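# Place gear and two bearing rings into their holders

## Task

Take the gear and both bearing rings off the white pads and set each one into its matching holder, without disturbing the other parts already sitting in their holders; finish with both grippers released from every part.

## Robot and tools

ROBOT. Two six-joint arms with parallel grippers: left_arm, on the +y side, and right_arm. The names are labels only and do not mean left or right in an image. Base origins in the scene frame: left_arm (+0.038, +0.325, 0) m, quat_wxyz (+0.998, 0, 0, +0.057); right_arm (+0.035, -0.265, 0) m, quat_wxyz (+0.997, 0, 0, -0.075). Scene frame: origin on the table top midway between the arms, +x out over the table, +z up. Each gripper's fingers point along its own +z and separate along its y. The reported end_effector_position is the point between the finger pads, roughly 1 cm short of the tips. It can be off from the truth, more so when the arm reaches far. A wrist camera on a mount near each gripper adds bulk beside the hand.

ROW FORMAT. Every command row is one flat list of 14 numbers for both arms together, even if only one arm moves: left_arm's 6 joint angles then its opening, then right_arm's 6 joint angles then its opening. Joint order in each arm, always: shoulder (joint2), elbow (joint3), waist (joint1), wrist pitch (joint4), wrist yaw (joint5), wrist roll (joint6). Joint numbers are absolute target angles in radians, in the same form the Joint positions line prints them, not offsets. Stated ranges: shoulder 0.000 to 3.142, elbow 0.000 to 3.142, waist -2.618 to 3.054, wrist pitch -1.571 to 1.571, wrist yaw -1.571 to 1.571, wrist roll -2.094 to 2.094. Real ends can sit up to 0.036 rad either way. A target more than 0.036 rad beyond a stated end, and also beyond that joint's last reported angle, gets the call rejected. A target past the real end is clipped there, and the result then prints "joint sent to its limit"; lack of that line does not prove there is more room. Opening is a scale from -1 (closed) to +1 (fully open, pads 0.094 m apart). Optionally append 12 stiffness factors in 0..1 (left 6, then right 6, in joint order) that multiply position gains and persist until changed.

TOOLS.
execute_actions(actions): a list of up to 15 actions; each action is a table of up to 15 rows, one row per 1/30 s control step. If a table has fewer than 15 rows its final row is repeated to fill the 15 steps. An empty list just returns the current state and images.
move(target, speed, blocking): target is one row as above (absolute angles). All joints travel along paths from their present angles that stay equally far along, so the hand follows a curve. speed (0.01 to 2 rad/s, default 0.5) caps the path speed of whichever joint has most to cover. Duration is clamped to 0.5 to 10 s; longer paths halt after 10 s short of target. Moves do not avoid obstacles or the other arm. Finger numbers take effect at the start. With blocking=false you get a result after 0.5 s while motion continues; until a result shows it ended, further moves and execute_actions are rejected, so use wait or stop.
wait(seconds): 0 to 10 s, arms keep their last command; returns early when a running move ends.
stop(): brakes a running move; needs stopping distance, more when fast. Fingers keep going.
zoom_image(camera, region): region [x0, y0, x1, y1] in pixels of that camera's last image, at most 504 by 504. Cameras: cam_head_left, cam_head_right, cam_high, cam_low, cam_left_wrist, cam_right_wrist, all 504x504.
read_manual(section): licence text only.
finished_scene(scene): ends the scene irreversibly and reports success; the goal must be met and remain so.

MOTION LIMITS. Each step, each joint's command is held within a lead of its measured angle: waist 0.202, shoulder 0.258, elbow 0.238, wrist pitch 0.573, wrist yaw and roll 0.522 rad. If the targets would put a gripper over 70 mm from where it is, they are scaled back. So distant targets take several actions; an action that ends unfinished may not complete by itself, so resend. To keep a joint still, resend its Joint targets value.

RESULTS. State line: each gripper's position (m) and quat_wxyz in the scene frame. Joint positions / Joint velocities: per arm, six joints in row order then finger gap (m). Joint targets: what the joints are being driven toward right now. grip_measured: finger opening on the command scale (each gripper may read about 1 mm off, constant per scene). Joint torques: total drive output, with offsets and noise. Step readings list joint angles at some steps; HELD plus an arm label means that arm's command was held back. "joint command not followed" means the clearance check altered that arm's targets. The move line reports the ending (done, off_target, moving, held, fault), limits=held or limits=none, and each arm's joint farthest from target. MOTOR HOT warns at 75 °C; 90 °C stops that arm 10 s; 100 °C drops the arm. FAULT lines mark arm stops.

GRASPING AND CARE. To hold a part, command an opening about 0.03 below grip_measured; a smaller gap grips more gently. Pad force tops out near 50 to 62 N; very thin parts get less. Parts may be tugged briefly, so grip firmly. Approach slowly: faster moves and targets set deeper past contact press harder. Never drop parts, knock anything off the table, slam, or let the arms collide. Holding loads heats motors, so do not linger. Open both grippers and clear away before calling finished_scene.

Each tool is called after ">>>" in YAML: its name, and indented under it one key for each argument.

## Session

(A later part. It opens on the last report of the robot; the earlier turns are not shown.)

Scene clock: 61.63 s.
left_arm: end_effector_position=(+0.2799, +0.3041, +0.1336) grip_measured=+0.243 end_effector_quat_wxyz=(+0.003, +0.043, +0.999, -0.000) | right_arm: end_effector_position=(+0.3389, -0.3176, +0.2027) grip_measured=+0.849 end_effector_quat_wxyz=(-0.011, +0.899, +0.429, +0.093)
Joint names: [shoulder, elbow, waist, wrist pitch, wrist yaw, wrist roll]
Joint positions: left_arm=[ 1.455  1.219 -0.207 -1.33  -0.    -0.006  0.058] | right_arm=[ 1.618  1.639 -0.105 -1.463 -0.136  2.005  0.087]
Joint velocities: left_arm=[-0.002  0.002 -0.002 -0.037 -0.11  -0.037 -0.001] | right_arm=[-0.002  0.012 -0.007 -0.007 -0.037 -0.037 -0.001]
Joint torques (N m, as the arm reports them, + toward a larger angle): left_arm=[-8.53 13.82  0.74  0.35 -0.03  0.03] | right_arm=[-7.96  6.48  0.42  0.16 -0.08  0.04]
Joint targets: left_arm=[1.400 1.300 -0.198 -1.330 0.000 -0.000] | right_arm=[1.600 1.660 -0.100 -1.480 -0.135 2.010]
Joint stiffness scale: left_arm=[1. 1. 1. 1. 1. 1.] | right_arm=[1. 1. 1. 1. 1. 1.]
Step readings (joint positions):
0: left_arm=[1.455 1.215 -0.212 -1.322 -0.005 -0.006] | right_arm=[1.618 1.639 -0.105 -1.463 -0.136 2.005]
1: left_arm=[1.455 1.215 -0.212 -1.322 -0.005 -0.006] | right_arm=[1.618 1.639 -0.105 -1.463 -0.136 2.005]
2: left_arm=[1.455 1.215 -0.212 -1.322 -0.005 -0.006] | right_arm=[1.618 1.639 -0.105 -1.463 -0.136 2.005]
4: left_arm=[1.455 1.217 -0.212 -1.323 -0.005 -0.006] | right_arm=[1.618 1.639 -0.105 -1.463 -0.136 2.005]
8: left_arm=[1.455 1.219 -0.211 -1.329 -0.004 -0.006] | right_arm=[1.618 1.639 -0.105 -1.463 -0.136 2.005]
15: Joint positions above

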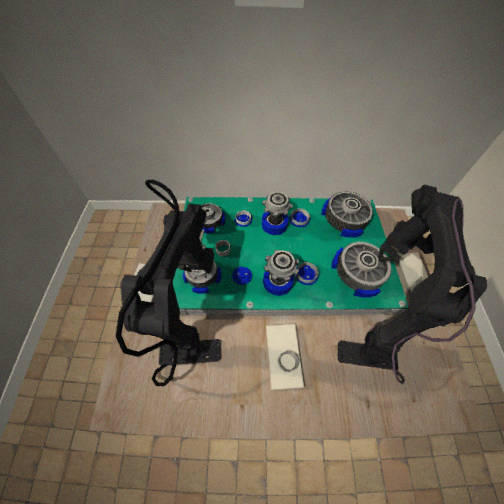

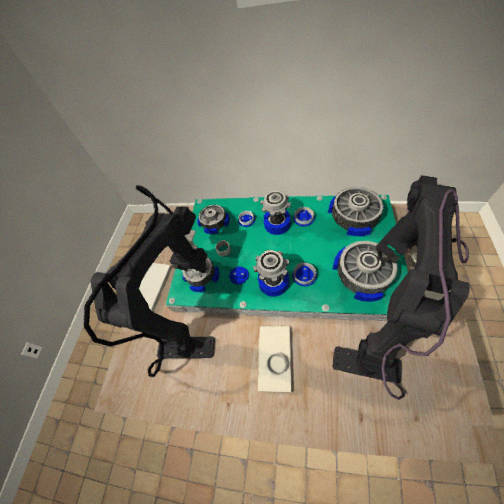

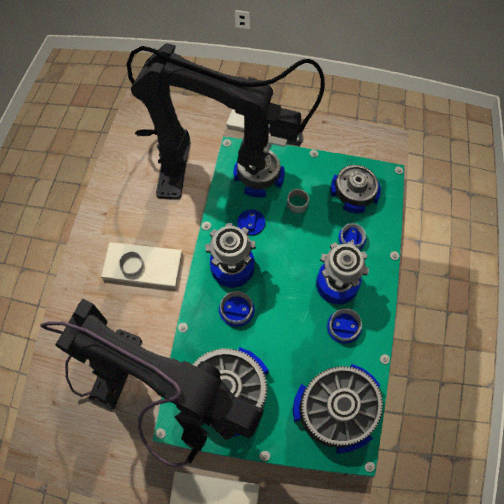

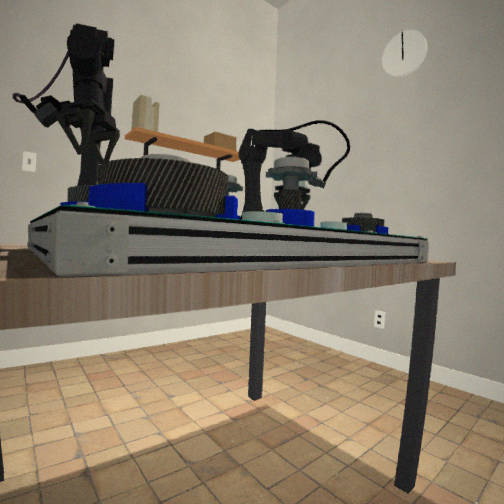

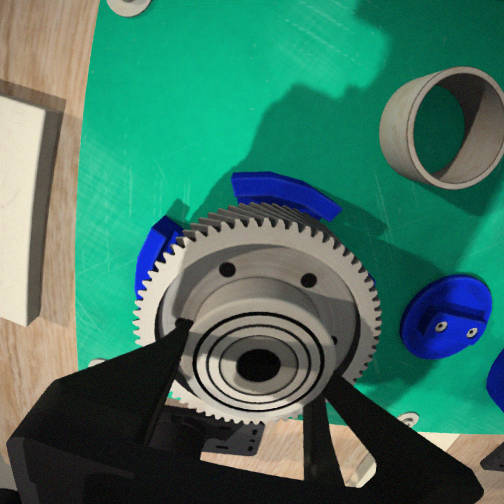

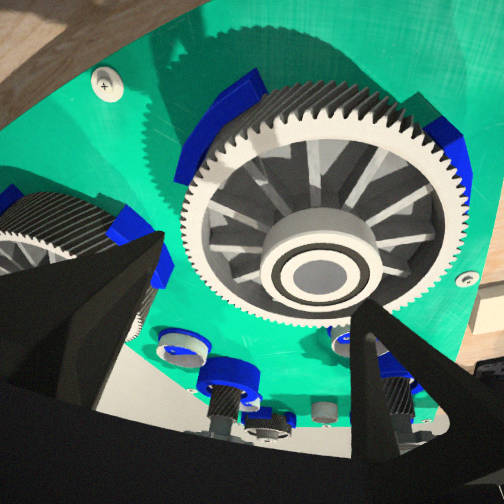

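>>> execute_actions:
  actions:
    - [[1.40,1.305,-0.198,-1.333,0,0,0.18,1.60,1.66,-0.10,-1.48,-0.135,2.01,0.85],[1.40,1.31,-0.197,-1.336,0,0,0.18,1.60,1.66,-0.10,-1.48,-0.135,2.01,0.85],[1.40,1.314,-0.195,-1.34,0,0,0.18,1.60,1.66,-0.10,-1.48,-0.135,2.01,0.85],[1.40,1.314,-0.193,-1.342,0,0,0.18,1.60,1.66,-0.10,-1.48,-0.135,2.01,0.85],[1.40,1.314,-0.191,-1.342,0,0,0.18,1.60,1.66,-0.10,-1.48,-0.135,2.01,0.85]]

>>> zoom_image:
  camera: "cam_left_wrist"
  region: [110, 150, 410, 430]

Scene clock: 64.27 s.
left_arm: end_effector_position=(+0.2796, +0.3059, +0.1347) grip_measured=+0.243 end_effector_quat_wxyz=(+0.002, +0.039, +0.999, +0.000) | right_arm: end_effector_position=(+0.3389, -0.3176, +0.2027) grip_measured=+0.849 end_effector_quat_wxyz=(-0.011, +0.899, +0.429, +0.093)
Joint names: [shoulder, elbow, waist, wrist pitch, wrist yaw, wrist roll]
Joint positions: left_arm=[ 1.455  1.224 -0.2   -1.337 -0.    -0.006  0.058] | right_arm=[ 1.618  1.639 -0.105 -1.463 -0.136  2.005  0.087]
Joint velocities: left_arm=[ 0.002 -0.027 -0.012 -0.022 -0.007 -0.007  0.   ] | right_arm=[-0.007 -0.007 -0.007  0.051  0.022 -0.037  0.   ]
Joint torques (N m, as the arm reports them, + toward a larger angle): left_arm=[-8.55 14.64  0.77  0.3  -0.03  0.03] | right_arm=[-7.91  6.43  0.42  0.16 -0.09  0.03]
Joint targets: left_arm=[1.400 1.314 -0.191 -1.342 -0.000 -0.000] | right_arm=[1.600 1.660 -0.100 -1.480 -0.135 2.010]
Joint stiffness scale: left_arm=[1. 1. 1. 1. 1. 1.] | right_arm=[1. 1. 1. 1. 1. 1.]
Step readings (joint positions):
0: left_arm=[1.455 1.219 -0.207 -1.330 -0.000 -0.006] | right_arm=[1.618 1.639 -0.105 -1.463 -0.136 2.005]
1: left_arm=[1.455 1.219 -0.207 -1.330 -0.000 -0.006] | right_arm=[1.618 1.639 -0.105 -1.463 -0.136 2.005]
2: left_arm=[1.455 1.219 -0.207 -1.330 -0.000 -0.006] | right_arm=[1.618 1.639 -0.105 -1.463 -0.136 2.005]
4: left_arm=[1.455 1.222 -0.207 -1.334 -0.000 -0.006] | right_arm=[1.618 1.639 -0.105 -1.463 -0.136 2.005]
8: left_arm=[1.455 1.224 -0.202 -1.336 0.000 -0.006] | right_arm=[1.618 1.639 -0.105 -1.463 -0.136 2.005]
15: Joint positions above

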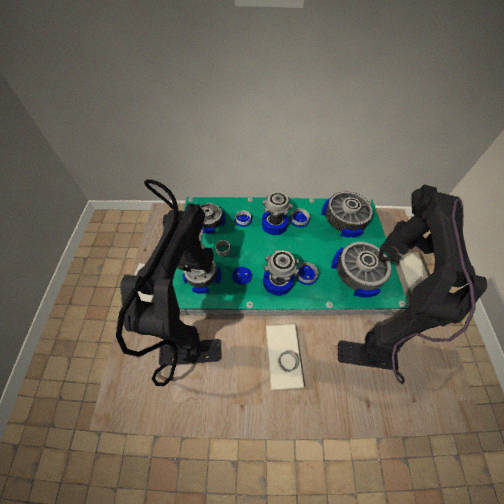

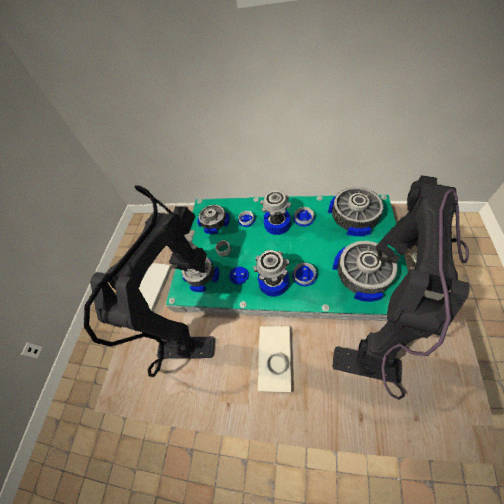

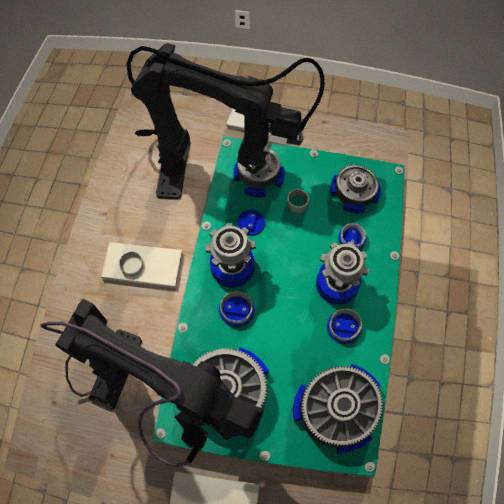

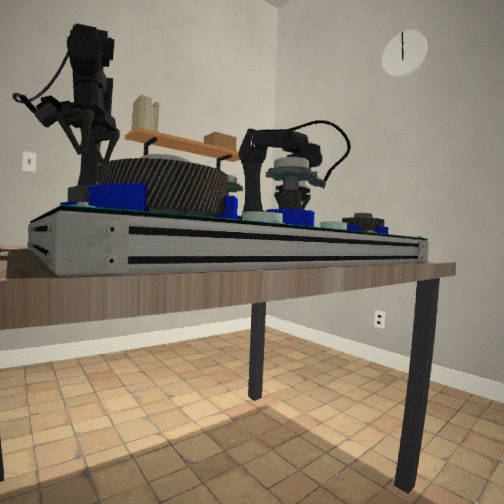

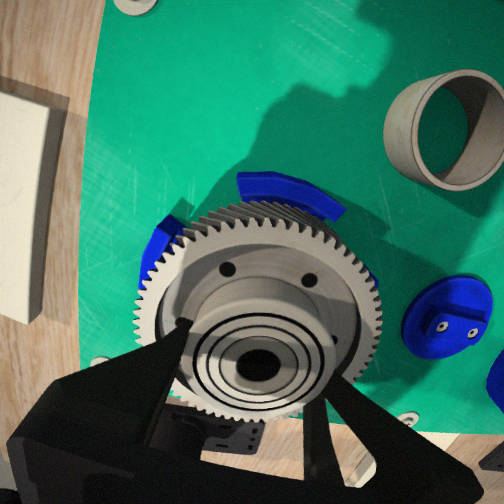

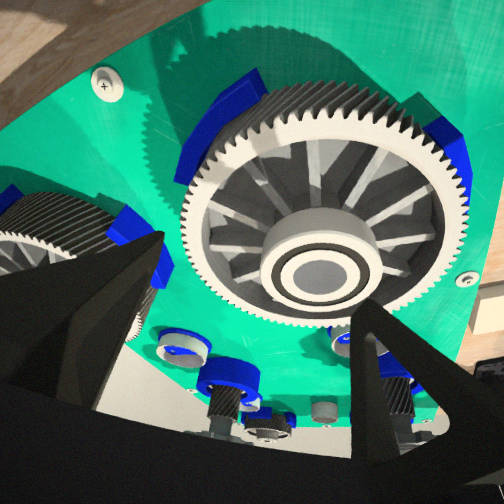

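Region (110, 150, 410, 430) of cam_left_wrist's 504x504 image, scaled by 1.680, with more detail than that image has; it fills the top 470 rows of this view, and the rest is white.

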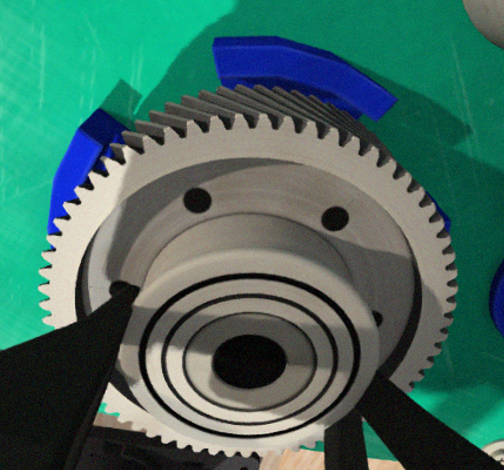

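>>> execute_actions:
  actions:
    - [[1.41,1.314,-0.195,-1.335,0,0,0.18,1.60,1.66,-0.10,-1.48,-0.135,2.01,0.85],[1.415,1.314,-0.195,-1.33,0,0,0.18,1.60,1.66,-0.10,-1.48,-0.135,2.01,0.85],[1.418,1.314,-0.195,-1.33,0,0,0.18,1.60,1.66,-0.10,-1.48,-0.135,2.01,0.85],[1.421,1.314,-0.195,-1.33,0,0,0.18,1.60,1.66,-0.10,-1.48,-0.135,2.01,0.85],[1.424,1.314,-0.195,-1.33,0,0,0.18,1.60,1.66,-0.10,-1.48,-0.135,2.01,0.85],[1.427,1.314,-0.195,-1.33,0,0,0.18,1.60,1.66,-0.10,-1.48,-0.135,2.01,0.85],[1.430,1.314,-0.195,-1.33,0,0,0.18,1.60,1.66,-0.10,-1.48,-0.135,2.01,0.85],[1.433,1.314,-0.195,-1.33,0,0,0.18,1.60,1.66,-0.10,-1.48,-0.135,2.01,0.85],[1.436,1.314,-0.195,-1.33,0,0,0.18,1.60,1.66,-0.10,-1.48,-0.135,2.01,0.85]]

Scene clock: 65.37 s.
left_arm: end_effector_position=(+0.2799, +0.3059, +0.1292) grip_measured=+0.243 end_effector_quat_wxyz=(-0.011, +0.039, +0.999, +0.001) | right_arm: end_effector_position=(+0.3389, -0.3176, +0.2027) grip_measured=+0.849 end_effector_quat_wxyz=(-0.011, +0.899, +0.429, +0.093)
Joint names: [shoulder, elbow, waist, wrist pitch, wrist yaw, wrist roll]
Joint positions: left_arm=[ 1.479  1.224 -0.2   -1.337 -0.    -0.006  0.058] | right_arm=[ 1.618  1.639 -0.105 -1.463 -0.136  2.005  0.087]
Joint velocities: left_arm=[ 0.007 -0.022 -0.007  0.022 -0.051 -0.037  0.001] | right_arm=[-0.002 -0.002 -0.007  0.007 -0.066 -0.037 -0.   ]
Joint torques (N m, as the arm reports them, + toward a larger angle): left_arm=[-7.92 14.7   0.43  0.38 -0.02  0.02] | right_arm=[-7.94  6.54  0.44  0.16 -0.09  0.04]
Joint targets: left_arm=[1.436 1.314 -0.195 -1.330 0.000 0.000] | right_arm=[1.600 1.660 -0.100 -1.480 -0.135 2.010]
Joint stiffness scale: left_arm=[1. 1. 1. 1. 1. 1.] | right_arm=[1. 1. 1. 1. 1. 1.]
Step readings (joint positions):
0: left_arm=[1.455 1.224 -0.200 -1.337 -0.000 -0.006] | right_arm=[1.618 1.639 -0.105 -1.463 -0.136 2.005]
1: left_arm=[1.455 1.224 -0.200 -1.337 -0.000 -0.006] | right_arm=[1.618 1.639 -0.105 -1.463 -0.136 2.005]
2: left_arm=[1.455 1.224 -0.200 -1.337 -0.000 -0.006] | right_arm=[1.618 1.639 -0.105 -1.463 -0.136 2.005]
4: left_arm=[1.455 1.224 -0.200 -1.337 -0.000 -0.006] | right_arm=[1.618 1.639 -0.105 -1.463 -0.136 2.005]
8: left_arm=[1.463 1.224 -0.200 -1.337 -0.000 -0.006] | right_arm=[1.618 1.639 -0.105 -1.463 -0.136 2.005]
15: Joint positions above

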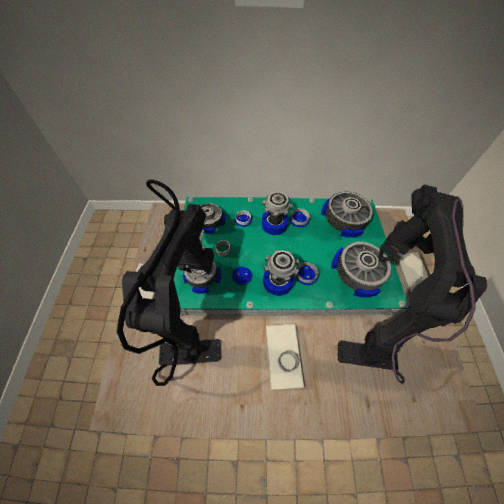

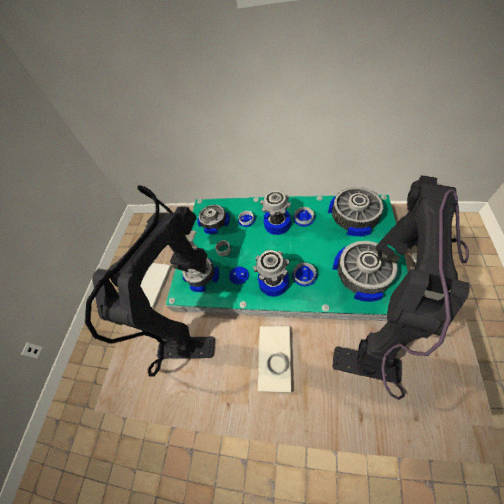

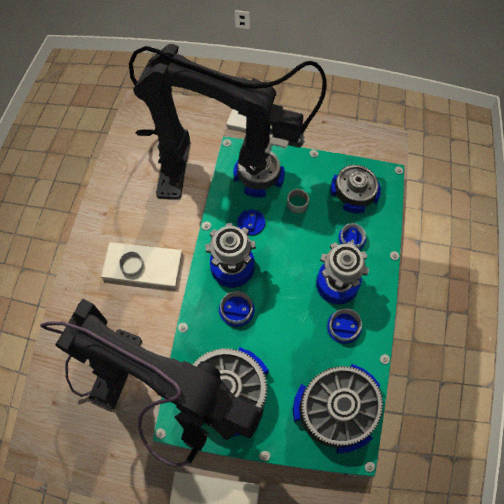

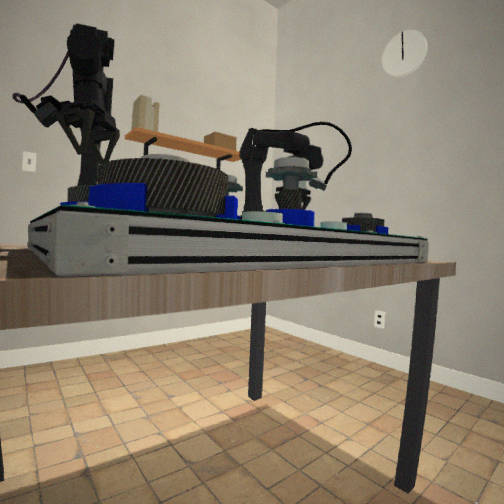

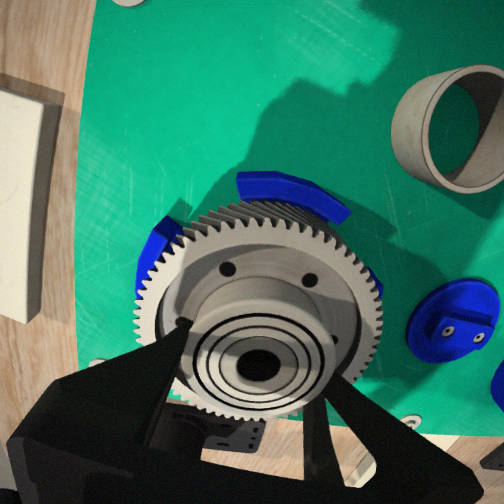

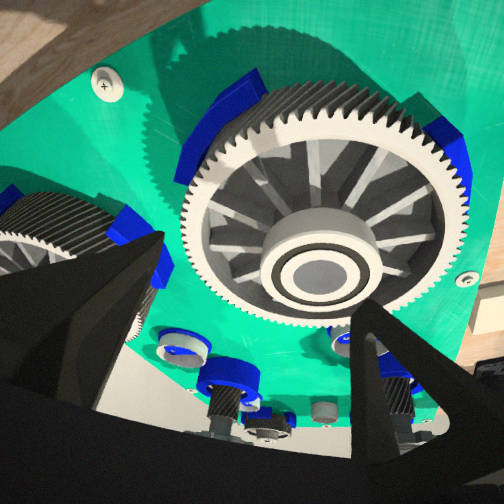

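>>> execute_actions:
  actions:
    - [[1.425,1.30,-0.195,-1.327,0,0,0.18,1.60,1.66,-0.10,-1.48,-0.135,2.01,0.85],[1.425,1.285,-0.195,-1.324,0,0,0.18,1.60,1.66,-0.10,-1.48,-0.135,2.01,0.85],[1.425,1.272,-0.195,-1.321,0,0,0.18,1.60,1.66,-0.10,-1.48,-0.135,2.01,0.85],[1.425,1.262,-0.195,-1.319,0,0,0.18,1.60,1.66,-0.10,-1.48,-0.135,2.01,0.85],[1.425,1.259,-0.195,-1.317,0,0,0.18,1.60,1.66,-0.10,-1.48,-0.135,2.01,0.85],[1.425,1.256,-0.195,-1.315,0,0,0.18,1.60,1.66,-0.10,-1.48,-0.135,2.01,0.85],[1.425,1.253,-0.195,-1.312,0,0,0.18,1.60,1.66,-0.10,-1.48,-0.135,2.01,0.85],[1.425,1.250,-0.195,-1.309,0,0,0.18,1.60,1.66,-0.10,-1.48,-0.135,2.01,0.85],[1.425,1.247,-0.195,-1.306,0,0,0.18,1.60,1.66,-0.10,-1.48,-0.135,2.01,0.85],[1.425,1.244,-0.195,-1.303,0,0,0.18,1.60,1.66,-0.10,-1.48,-0.135,2.01,0.85],[1.425,1.241,-0.195,-1.300,0,0,0.18,1.60,1.66,-0.10,-1.48,-0.135,2.01,0.85],[1.425,1.238,-0.195,-1.297,0,0,0.18,1.60,1.66,-0.10,-1.48,-0.135,2.01,0.85],[1.425,1.235,-0.195,-1.294,0,0,0.18,1.60,1.66,-0.10,-1.48,-0.135,2.01,0.85],[1.425,1.232,-0.195,-1.291,0,0,0.18,1.60,1.66,-0.10,-1.48,-0.135,2.01,0.85],[1.425,1.229,-0.195,-1.288,0,0,0.18,1.60,1.66,-0.10,-1.48,-0.135,2.01,0.85]]
    - [[1.425,1.226,-0.195,-1.285,0,0,0.18,1.60,1.66,-0.10,-1.48,-0.135,2.01,0.85],[1.425,1.223,-0.195,-1.282,0,0,0.18,1.60,1.66,-0.10,-1.48,-0.135,2.01,0.85],[1.425,1.220,-0.195,-1.279,0,0,0.18,1.60,1.66,-0.10,-1.48,-0.135,2.01,0.85],[1.425,1.217,-0.195,-1.276,0,0,0.18,1.60,1.66,-0.10,-1.48,-0.135,2.01,0.85],[1.425,1.214,-0.195,-1.273,0,0,0.18,1.60,1.66,-0.10,-1.48,-0.135,2.01,0.85],[1.425,1.214,-0.195,-1.27,0,0,0.18,1.60,1.66,-0.10,-1.48,-0.135,2.01,0.85]]

Scene clock: 67.43 s.
left_arm: end_effector_position=(+0.2803, +0.3059, +0.1210) grip_measured=+0.243 end_effector_quat_wxyz=(-0.009, +0.039, +0.999, +0.001) | right_arm: end_effector_position=(+0.3389, -0.3176, +0.2027) grip_measured=+0.849 end_effector_quat_wxyz=(-0.011, +0.899, +0.429, +0.093)
Joint names: [shoulder, elbow, waist, wrist pitch, wrist yaw, wrist roll]
Joint positions: left_arm=[ 1.479  1.191 -0.2   -1.301 -0.001 -0.006  0.058] | right_arm=[ 1.618  1.639 -0.105 -1.463 -0.136  2.005  0.087]
Joint velocities: left_arm=[-0.002 -0.007 -0.002 -0.007 -0.081 -0.051 -0.   ] | right_arm=[ 0.002 -0.002  0.012  0.007  0.007 -0.007  0.001]
Joint torques (N m, as the arm reports them, + toward a larger angle): left_arm=[-8.69  8.51  0.43  0.68  0.    0.04] | right_arm=[-7.93  6.5   0.4   0.14 -0.09  0.04]
Joint targets: left_arm=[1.425 1.214 -0.195 -1.270 -0.000 0.000] | right_arm=[1.600 1.660 -0.100 -1.480 -0.135 2.010]
Joint stiffness scale: left_arm=[1. 1. 1. 1. 1. 1.] | right_arm=[1. 1. 1. 1. 1. 1.]
Step readings (joint positions; steps 1 to 15: 1st action; 16 to 30: 2nd action):
0: left_arm=[1.479 1.224 -0.200 -1.337 -0.000 -0.006] | right_arm=[1.618 1.639 -0.105 -1.463 -0.136 2.005]
1: left_arm=[1.479 1.224 -0.200 -1.337 -0.000 -0.006] | right_arm=[1.618 1.639 -0.105 -1.463 -0.136 2.005]
2: left_arm=[1.479 1.224 -0.200 -1.337 -0.000 -0.006] | right_arm=[1.618 1.639 -0.105 -1.463 -0.136 2.005]
4: left_arm=[1.479 1.224 -0.200 -1.336 -0.000 -0.006] | right_arm=[1.618 1.639 -0.105 -1.463 -0.136 2.005]
8: left_arm=[1.479 1.222 -0.200 -1.333 -0.000 -0.006] | right_arm=[1.618 1.639 -0.105 -1.463 -0.136 2.005]
15: left_arm=[1.479 1.195 -0.200 -1.308 0.001 -0.006] | right_arm=[1.618 1.639 -0.105 -1.463 -0.136 2.005]
16: left_arm=[1.479 1.192 -0.200 -1.307 0.001 -0.006] | right_arm=[1.618 1.639 -0.105 -1.463 -0.136 2.005]
17: left_arm=[1.479 1.191 -0.200 -1.306 -0.000 -0.006] | right_arm=[1.618 1.639 -0.105 -1.463 -0.136 2.005]
19: left_arm=[1.479 1.191 -0.200 -1.304 -0.000 -0.006] | right_arm=[1.618 1.639 -0.105 -1.463 -0.136 2.005]
23: left_arm=[1.479 1.191 -0.200 -1.302 -0.001 -0.006] | right_arm=[1.618 1.639 -0.105 -1.463 -0.136 2.005]
30: Joint positions above

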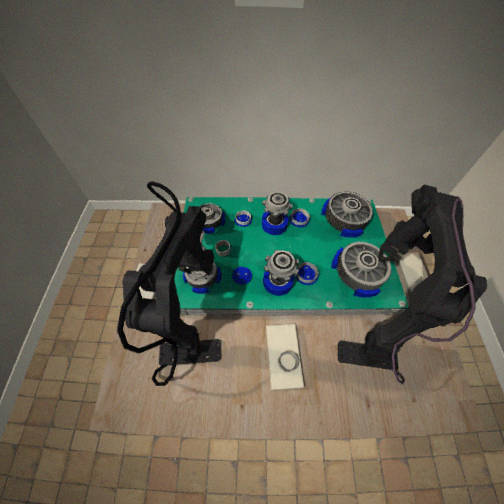

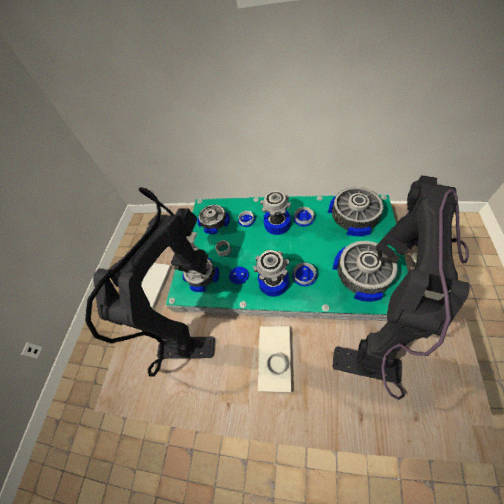

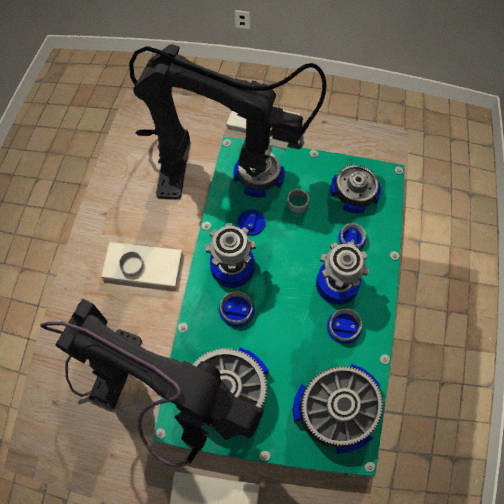

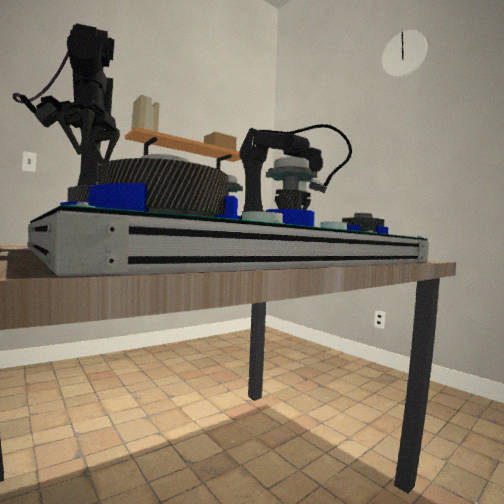

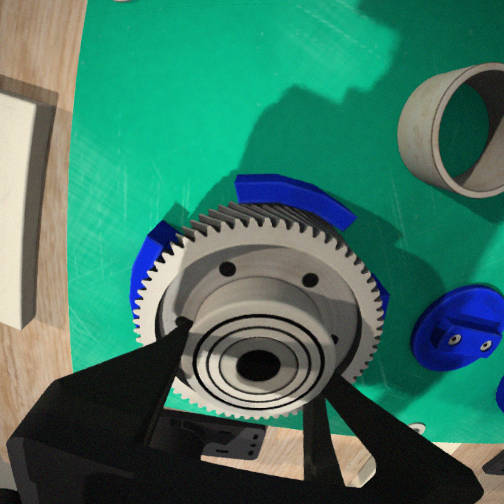

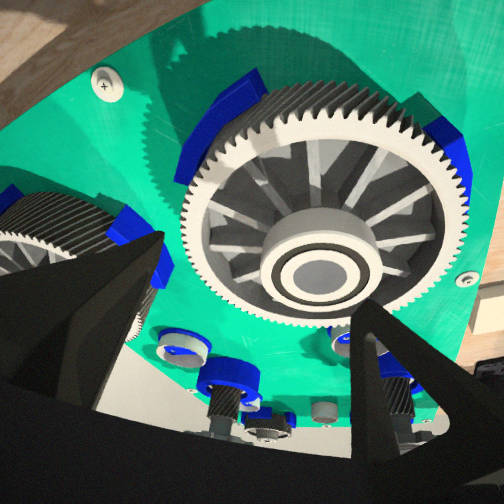

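>>> execute_actions:
  actions:
    - [[1.432,1.211,-0.197,-1.275,0,0,0.18,1.60,1.66,-0.10,-1.48,-0.135,2.01,0.85],[1.439,1.208,-0.197,-1.28,0,0,0.18,1.60,1.66,-0.10,-1.48,-0.135,2.01,0.85],[1.446,1.205,-0.197,-1.285,0,0,0.18,1.60,1.66,-0.10,-1.48,-0.135,2.01,0.85],[1.453,1.202,-0.197,-1.29,0,0,0.18,1.60,1.66,-0.10,-1.48,-0.135,2.01,0.85],[1.46,1.20,-0.197,-1.29,0,0,0.18,1.60,1.66,-0.10,-1.48,-0.135,2.01,0.85],[1.465,1.20,-0.197,-1.29,0,0,0.18,1.60,1.66,-0.10,-1.48,-0.135,2.01,0.85],[1.465,1.20,-0.197,-1.29,0,0,0.18,1.60,1.66,-0.10,-1.48,-0.135,2.01,0.85],[1.465,1.20,-0.197,-1.29,0,0,0.18,1.60,1.66,-0.10,-1.48,-0.135,2.01,0.85],[1.465,1.20,-0.197,-1.29,0,0,0.18,1.60,1.66,-0.10,-1.48,-0.135,2.01,0.85],[1.465,1.20,-0.197,-1.29,0,0,0.20,1.60,1.66,-0.10,-1.48,-0.135,2.01,0.85],[1.465,1.20,-0.197,-1.29,0,0,0.22,1.60,1.66,-0.10,-1.48,-0.135,2.01,0.85],[1.465,1.20,-0.197,-1.29,0,0,0.24,1.60,1.66,-0.10,-1.48,-0.135,2.01,0.85],[1.465,1.20,-0.197,-1.29,0,0,0.28,1.60,1.66,-0.10,-1.48,-0.135,2.01,0.85],[1.465,1.20,-0.197,-1.29,0,0,0.35,1.60,1.66,-0.10,-1.48,-0.135,2.01,0.85],[1.465,1.20,-0.197,-1.29,0,0,0.45,1.60,1.66,-0.10,-1.48,-0.135,2.01,0.85]]
    - [[1.465,1.22,-0.197,-1.29,0,0,0.6,1.60,1.66,-0.10,-1.48,-0.135,2.01,0.85],[1.465,1.235,-0.197,-1.30,0,0,0.7,1.60,1.66,-0.10,-1.48,-0.135,2.01,0.85],[1.465,1.25,-0.197,-1.31,0,0,0.8,1.60,1.66,-0.10,-1.48,-0.135,2.01,0.85],[1.465,1.265,-0.197,-1.325,0,0,0.8,1.60,1.66,-0.10,-1.48,-0.135,2.01,0.85],[1.465,1.28,-0.197,-1.34,0,0,0.8,1.60,1.66,-0.10,-1.48,-0.135,2.01,0.85],[1.465,1.295,-0.197,-1.355,0,0,0.8,1.60,1.66,-0.10,-1.48,-0.135,2.01,0.85],[1.465,1.31,-0.197,-1.37,0,0,0.8,1.60,1.66,-0.10,-1.48,-0.135,2.01,0.85],[1.465,1.325,-0.197,-1.385,0,0,0.8,1.60,1.66,-0.10,-1.48,-0.135,2.01,0.85],[1.465,1.34,-0.197,-1.40,0,0,0.8,1.60,1.66,-0.10,-1.48,-0.135,2.01,0.85],[1.465,1.355,-0.197,-1.415,0,0,0.8,1.60,1.66,-0.10,-1.48,-0.135,2.01,0.85],[1.465,1.37,-0.197,-1.43,0,0,0.8,1.60,1.66,-0.10,-1.48,-0.135,2.01,0.85],[1.465,1.385,-0.197,-1.445,0,0,0.8,1.60,1.66,-0.10,-1.48,-0.135,2.01,0.85],[1.465,1.40,-0.197,-1.46,0,0,0.8,1.60,1.66,-0.10,-1.48,-0.135,2.01,0.85],[1.465,1.41,-0.197,-1.47,0,0,0.8,1.60,1.66,-0.10,-1.48,-0.135,2.01,0.85]]

Scene clock: 69.97 s.
left_arm: end_effector_position=(+0.2948, +0.3038, +0.1655) grip_measured=+0.798 end_effector_quat_wxyz=(+0.023, +0.040, +0.999, -0.003) | right_arm: end_effector_position=(+0.3389, -0.3176, +0.2027) grip_measured=+0.849 end_effector_quat_wxyz=(-0.011, +0.899, +0.429, +0.093)
Joint names: [shoulder, elbow, waist, wrist pitch, wrist yaw, wrist roll]
Joint positions: left_arm=[ 1.479  1.367 -0.2   -1.411  0.004 -0.005  0.084] | right_arm=[ 1.618  1.639 -0.105 -1.463 -0.136  2.005  0.087]
Joint velocities: left_arm=[ 0.002  0.305 -0.017 -0.3    0.066 -0.125  0.001] | right_arm=[-0.007 -0.007 -0.002  0.11  -0.007 -0.022 -0.001]
Joint torques (N m, as the arm reports them, + toward a larger angle): left_arm=[-5.67  8.73  0.26  0.23 -0.04  0.01] | right_arm=[-7.92  6.47  0.42  0.16 -0.1   0.03]
Joint targets: left_arm=[1.465 1.410 -0.197 -1.470 0.000 0.000] | right_arm=[1.600 1.660 -0.100 -1.480 -0.135 2.010]
Joint stiffness scale: left_arm=[1. 1. 1. 1. 1. 1.] | right_arm=[1. 1. 1. 1. 1. 1.]
Step readings (joint positions; steps 1 to 15: 1st action; 16 to 30: 2nd action):
0: left_arm=[1.479 1.191 -0.200 -1.301 -0.001 -0.006] | right_arm=[1.618 1.639 -0.105 -1.463 -0.136 2.005]
1: left_arm=[1.479 1.191 -0.200 -1.301 -0.001 -0.006] | right_arm=[1.618 1.639 -0.105 -1.463 -0.136 2.005]
2: left_arm=[1.479 1.190 -0.200 -1.301 -0.001 -0.006] | right_arm=[1.618 1.639 -0.105 -1.463 -0.136 2.005]
4: left_arm=[1.479 1.189 -0.200 -1.301 -0.001 -0.005] | right_arm=[1.618 1.639 -0.105 -1.463 -0.136 2.005]
8: left_arm=[1.479 1.189 -0.200 -1.301 -0.001 -0.005] | right_arm=[1.618 1.639 -0.105 -1.463 -0.136 2.005]
15: left_arm=[1.479 1.189 -0.200 -1.301 0.001 -0.005] | right_arm=[1.618 1.639 -0.105 -1.463 -0.136 2.005]
16: left_arm=[1.479 1.189 -0.200 -1.301 0.001 -0.005] | right_arm=[1.618 1.639 -0.105 -1.463 -0.136 2.005]
17: left_arm=[1.479 1.189 -0.200 -1.301 0.001 -0.005] | right_arm=[1.618 1.639 -0.105 -1.463 -0.136 2.005]
19: left_arm=[1.479 1.208 -0.200 -1.301 0.004 -0.005] | right_arm=[1.618 1.639 -0.105 -1.463 -0.136 2.005]
23: left_arm=[1.479 1.266 -0.200 -1.328 0.004 -0.005] | right_arm=[1.618 1.639 -0.105 -1.463 -0.136 2.005]
30: Joint positions above

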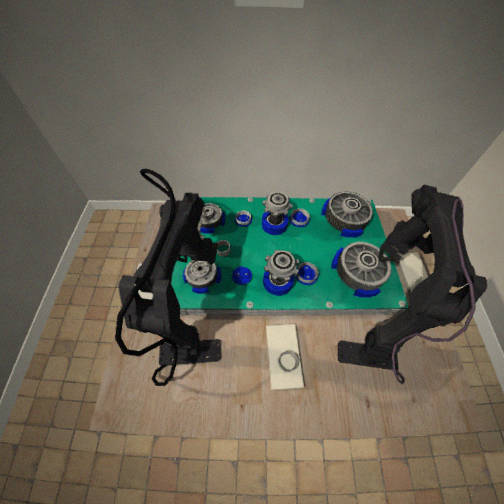

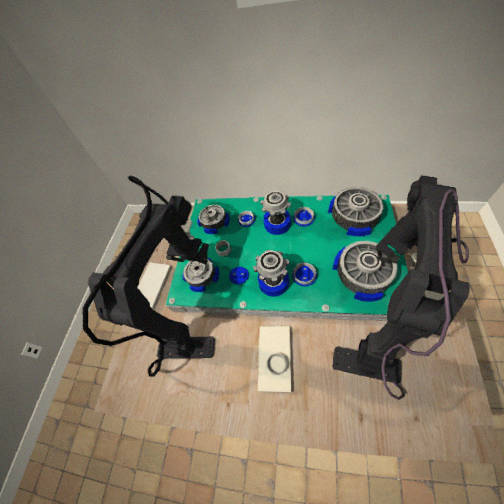

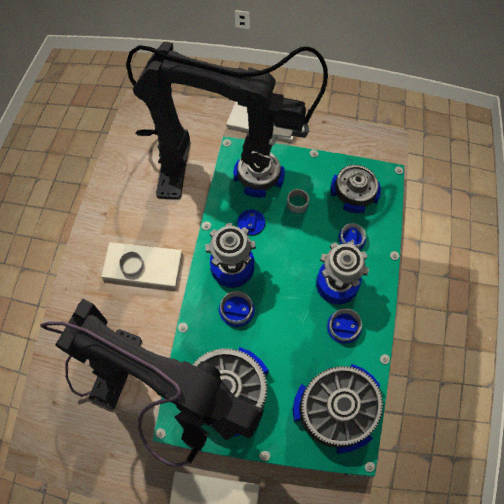

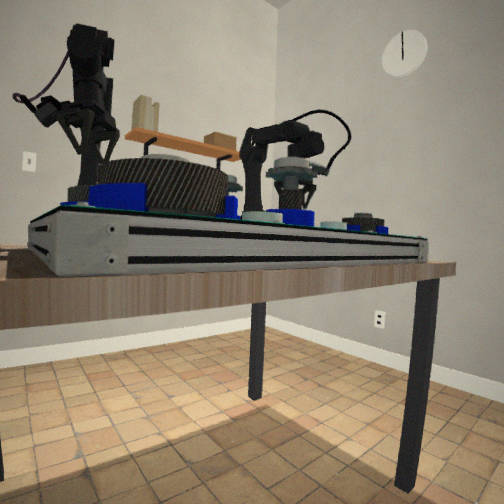

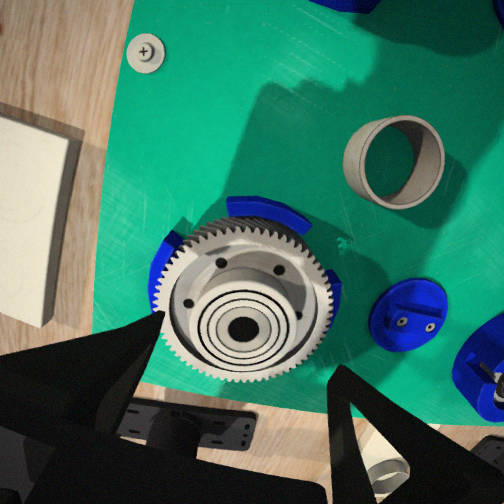

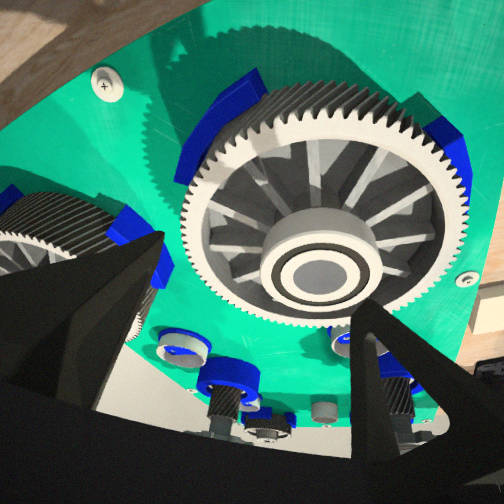

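>>> move:
  target: [1.30,1.22,-1.05,-1.43,0,0,1.0,1.60,1.66,-0.10,-1.48,-0.135,2.01,0.85]
  speed: 1.0

>>> move:
  target: [1.62,1.40,-1.79,-1.42,0,0,1.0,1.60,1.66,-0.10,-1.48,-0.135,2.01,0.85]
  speed: 1.0

Scene clock: 71.90 s.
left_arm: end_effector_position=(+0.1659, +0.1554, +0.1641) grip_measured=+1.000 end_effector_quat_wxyz=(+0.013, +0.445, +0.895, -0.009) | right_arm: end_effector_position=(+0.3389, -0.3176, +0.2027) grip_measured=+0.849 end_effector_quat_wxyz=(-0.011, +0.899, +0.429, +0.093)
Joint names: [shoulder, elbow, waist, wrist pitch, wrist yaw, wrist roll]
Joint positions: left_arm=[ 1.325  1.235 -1.043 -1.449  0.004 -0.005  0.094] | right_arm=[ 1.618  1.639 -0.105 -1.463 -0.136  2.005  0.087]
Joint velocities: left_arm=[ 0.012 -0.017  0.002 -0.037  0.081  0.007  0.   ] | right_arm=[-0.007 -0.027 -0.012  0.022 -0.051 -0.007 -0.   ]
Joint torques (N m, as the arm reports them, + toward a larger angle): left_arm=[-5.29  5.19 -0.5   0.68 -0.04  0.03] | right_arm=[-7.96  6.43  0.38  0.15 -0.08  0.04]
Joint targets: left_arm=[1.300 1.220 -1.050 -1.430 -0.000 0.000] | right_arm=[1.600 1.660 -0.100 -1.480 -0.135 2.010]
Joint stiffness scale: left_arm=[1. 1. 1. 1. 1. 1.] | right_arm=[1. 1. 1. 1. 1. 1.]
move: off_target (left_arm, right_arm); limits=none; left_arm: farthest joint: the shoulder, 0.025 radians from its target (0.179 radians at the start); right_arm: farthest joint: the elbow, 0.021 radians from its target (0.021 radians at the start)

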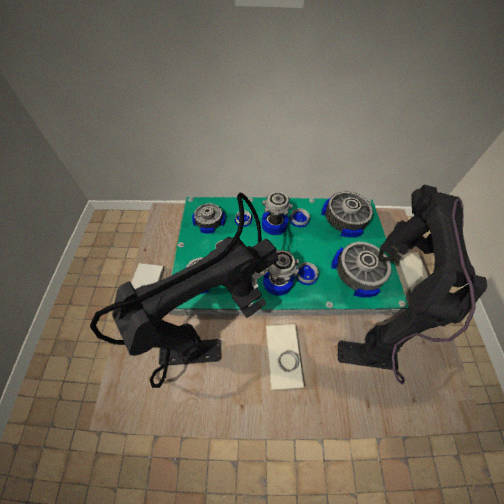

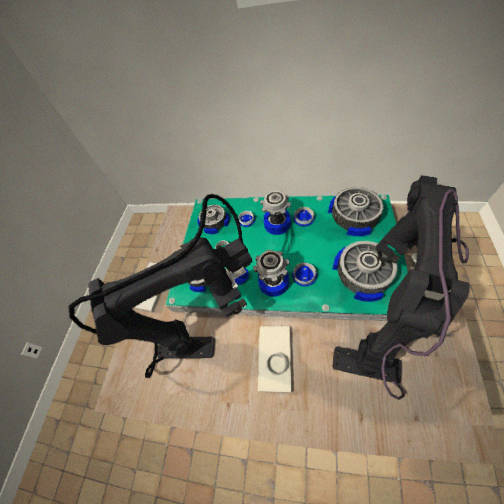

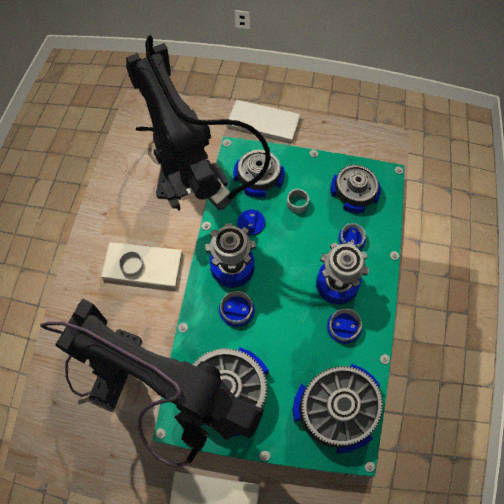

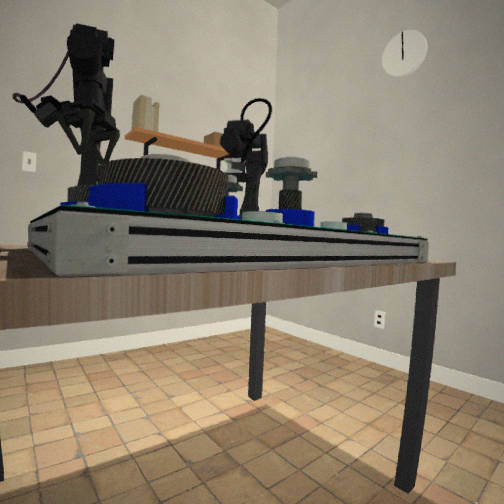

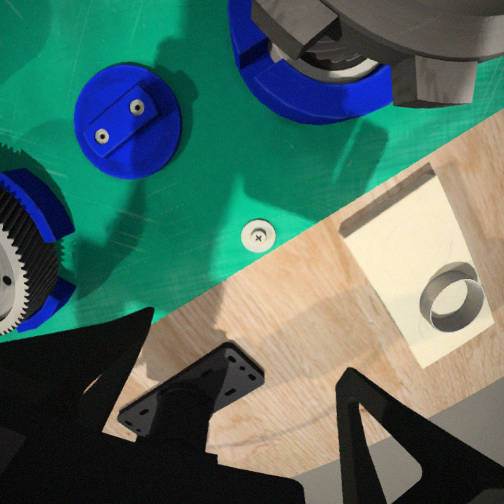

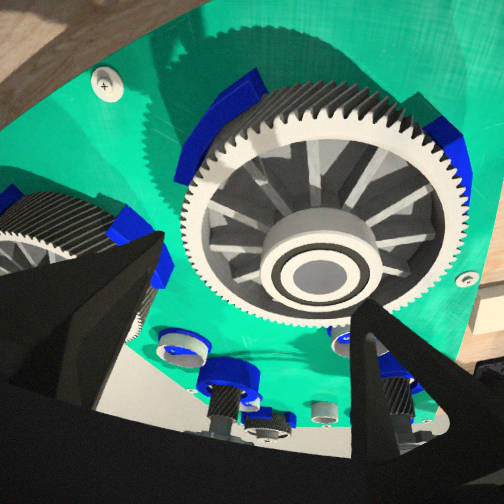

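Scene clock: 73.20 s.
left_arm: end_effector_position=(+0.0123, +0.0708, +0.1327) grip_measured=+1.000 end_effector_quat_wxyz=(-0.039, +0.740, +0.671, +0.041) | right_arm: end_effector_position=(+0.3389, -0.3176, +0.2027) grip_measured=+0.849 end_effector_quat_wxyz=(-0.011, +0.899, +0.429, +0.093)
Joint names: [shoulder, elbow, waist, wrist pitch, wrist yaw, wrist roll]
Joint positions: left_arm=[ 1.617  1.365 -1.788 -1.433  0.003 -0.005  0.094] | right_arm=[ 1.618  1.639 -0.105 -1.463 -0.136  2.005  0.087]
Joint velocities: left_arm=[ 0.002 -0.007 -0.017 -0.037 -0.022 -0.037  0.   ] | right_arm=[ 0.007 -0.002 -0.012  0.007  0.022 -0.037 -0.001]
Joint torques (N m, as the arm reports them, + toward a larger angle): left_arm=[-5.37  9.44 -0.08  0.28 -0.06  0.02] | right_arm=[-7.91  6.49  0.4   0.17 -0.08  0.04]
Joint targets: left_arm=[1.620 1.400 -1.790 -1.420 0.000 -0.000] | right_arm=[1.600 1.660 -0.100 -1.480 -0.135 2.010]
Joint stiffness scale: left_arm=[1. 1. 1. 1. 1. 1.] | right_arm=[1. 1. 1. 1. 1. 1.]
move: off_target (left_arm, right_arm); limits=none; left_arm: farthest joint: the elbow, 0.035 radians from its target (0.165 radians at the start); right_arm: farthest joint: the elbow, 0.021 radians from its target (0.021 radians at the start)

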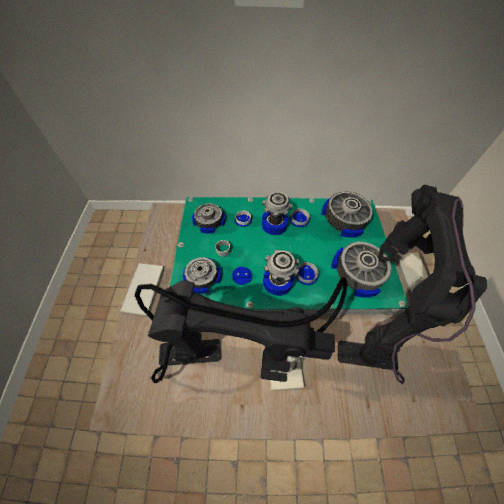

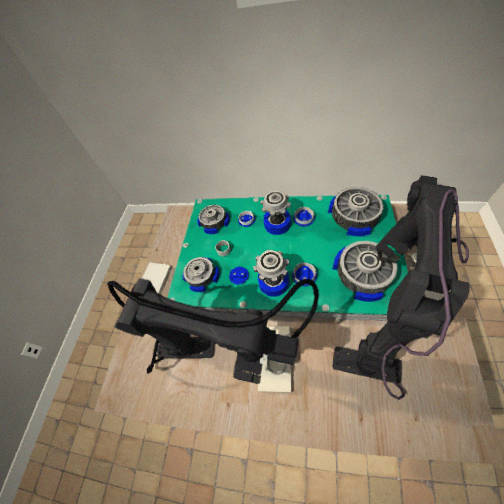

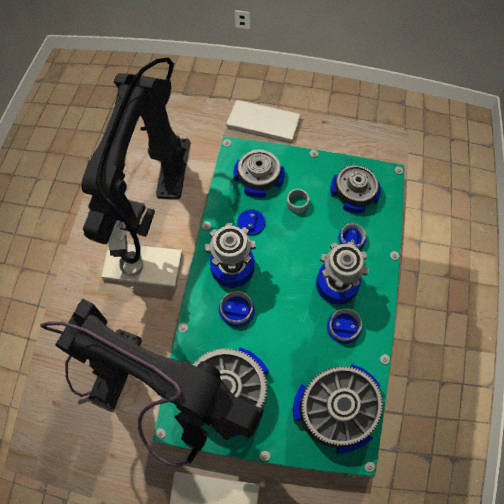

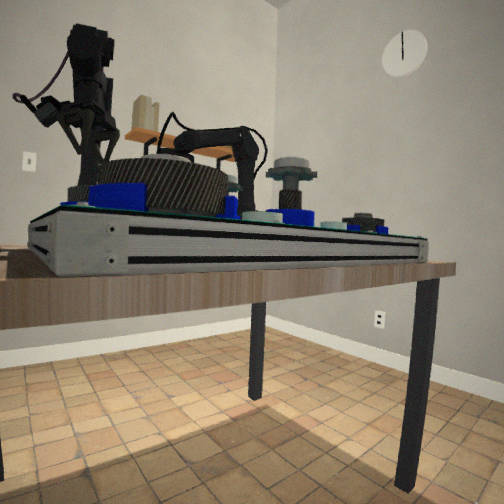

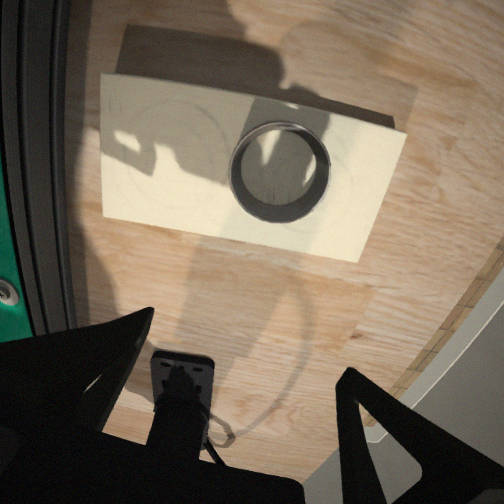

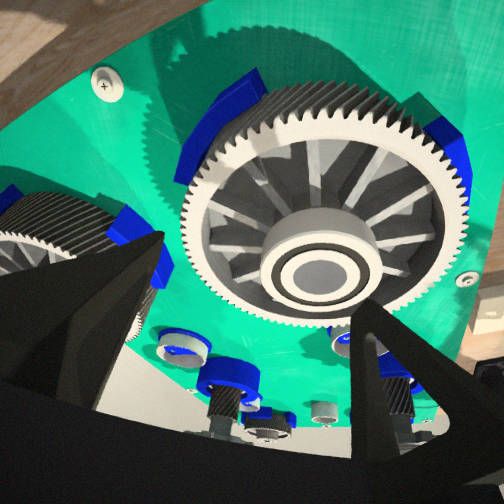

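>>> move:
  target: [1.866,1.481,-1.748,-1.275,0,0,1.0,1.60,1.66,-0.10,-1.48,-0.135,2.01,0.85]
  speed: 0.6

Scene clock: 75.20 s.
left_arm: end_effector_position=(+0.0168, +0.0178, +0.0789) grip_measured=+1.000 end_effector_quat_wxyz=(-0.052, +0.728, +0.682, +0.053) | right_arm: end_effector_position=(+0.3389, -0.3176, +0.2027) grip_measured=+0.849 end_effector_quat_wxyz=(-0.011, +0.899, +0.429, +0.093)
Joint names: [shoulder, elbow, waist, wrist pitch, wrist yaw, wrist roll]
Joint positions: left_arm=[ 1.869  1.443 -1.756 -1.294  0.003 -0.005  0.094] | right_arm=[ 1.618  1.639 -0.105 -1.463 -0.136  2.005  0.087]
Joint velocities: left_arm=[-0.022 -0.002 -0.017 -0.022 -0.007 -0.125  0.   ] | right_arm=[-0.007 -0.002  0.017 -0.007 -0.037 -0.007 -0.001]
Joint torques (N m, as the arm reports them, + toward a larger angle): left_arm=[-7.6   9.57  0.64  0.26 -0.07  0.03] | right_arm=[-7.97  6.52  0.38  0.16 -0.08  0.03]
Joint targets: left_arm=[1.866 1.481 -1.748 -1.275 -0.000 -0.000] | right_arm=[1.600 1.660 -0.100 -1.480 -0.135 2.010]
Joint stiffness scale: left_arm=[1. 1. 1. 1. 1. 1.] | right_arm=[1. 1. 1. 1. 1. 1.]
move: off_target (left_arm, right_arm); limits=none; left_arm: farthest joint: the elbow, 0.038 radians from its target (0.116 radians at the start); right_arm: farthest joint: the elbow, 0.021 radians from its target (0.021 radians at the start)

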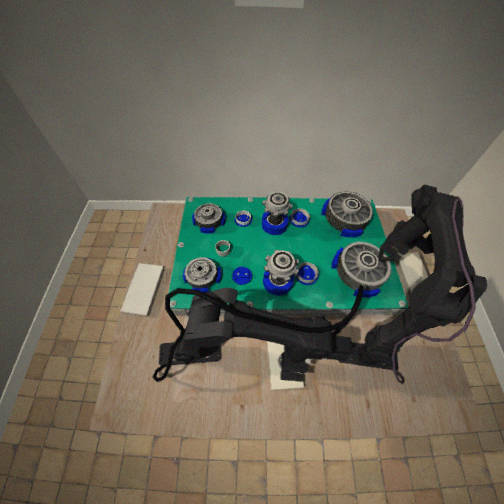

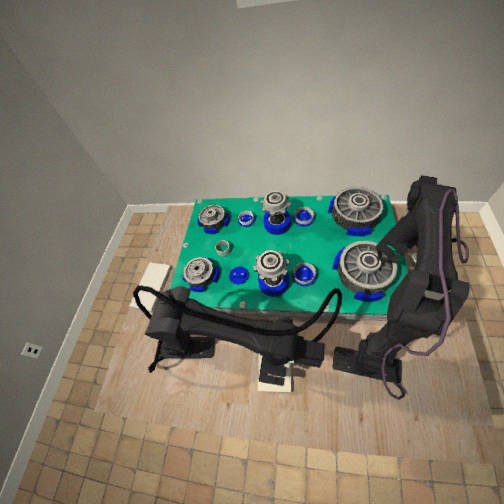

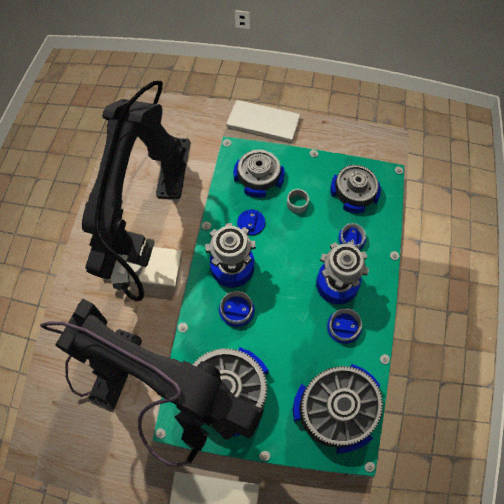

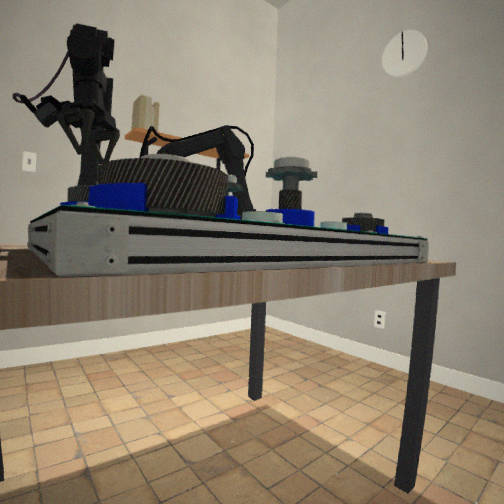

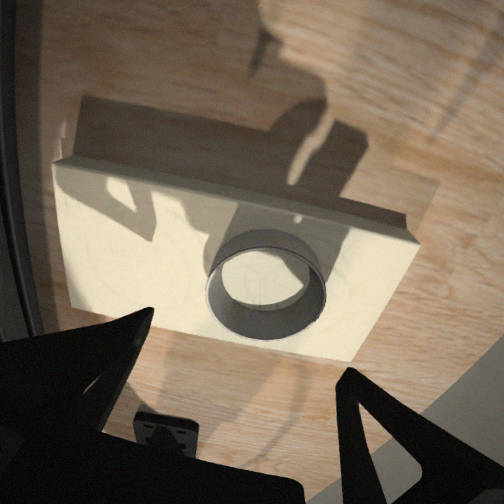

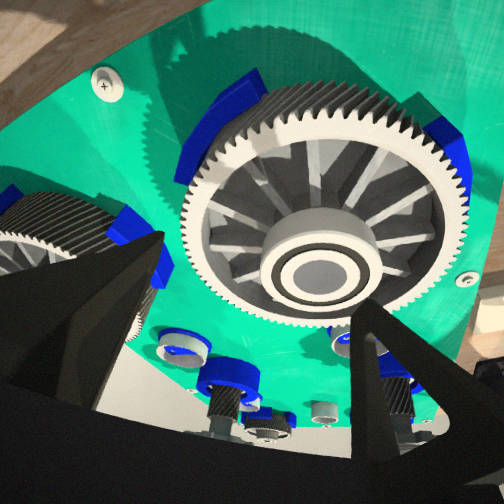

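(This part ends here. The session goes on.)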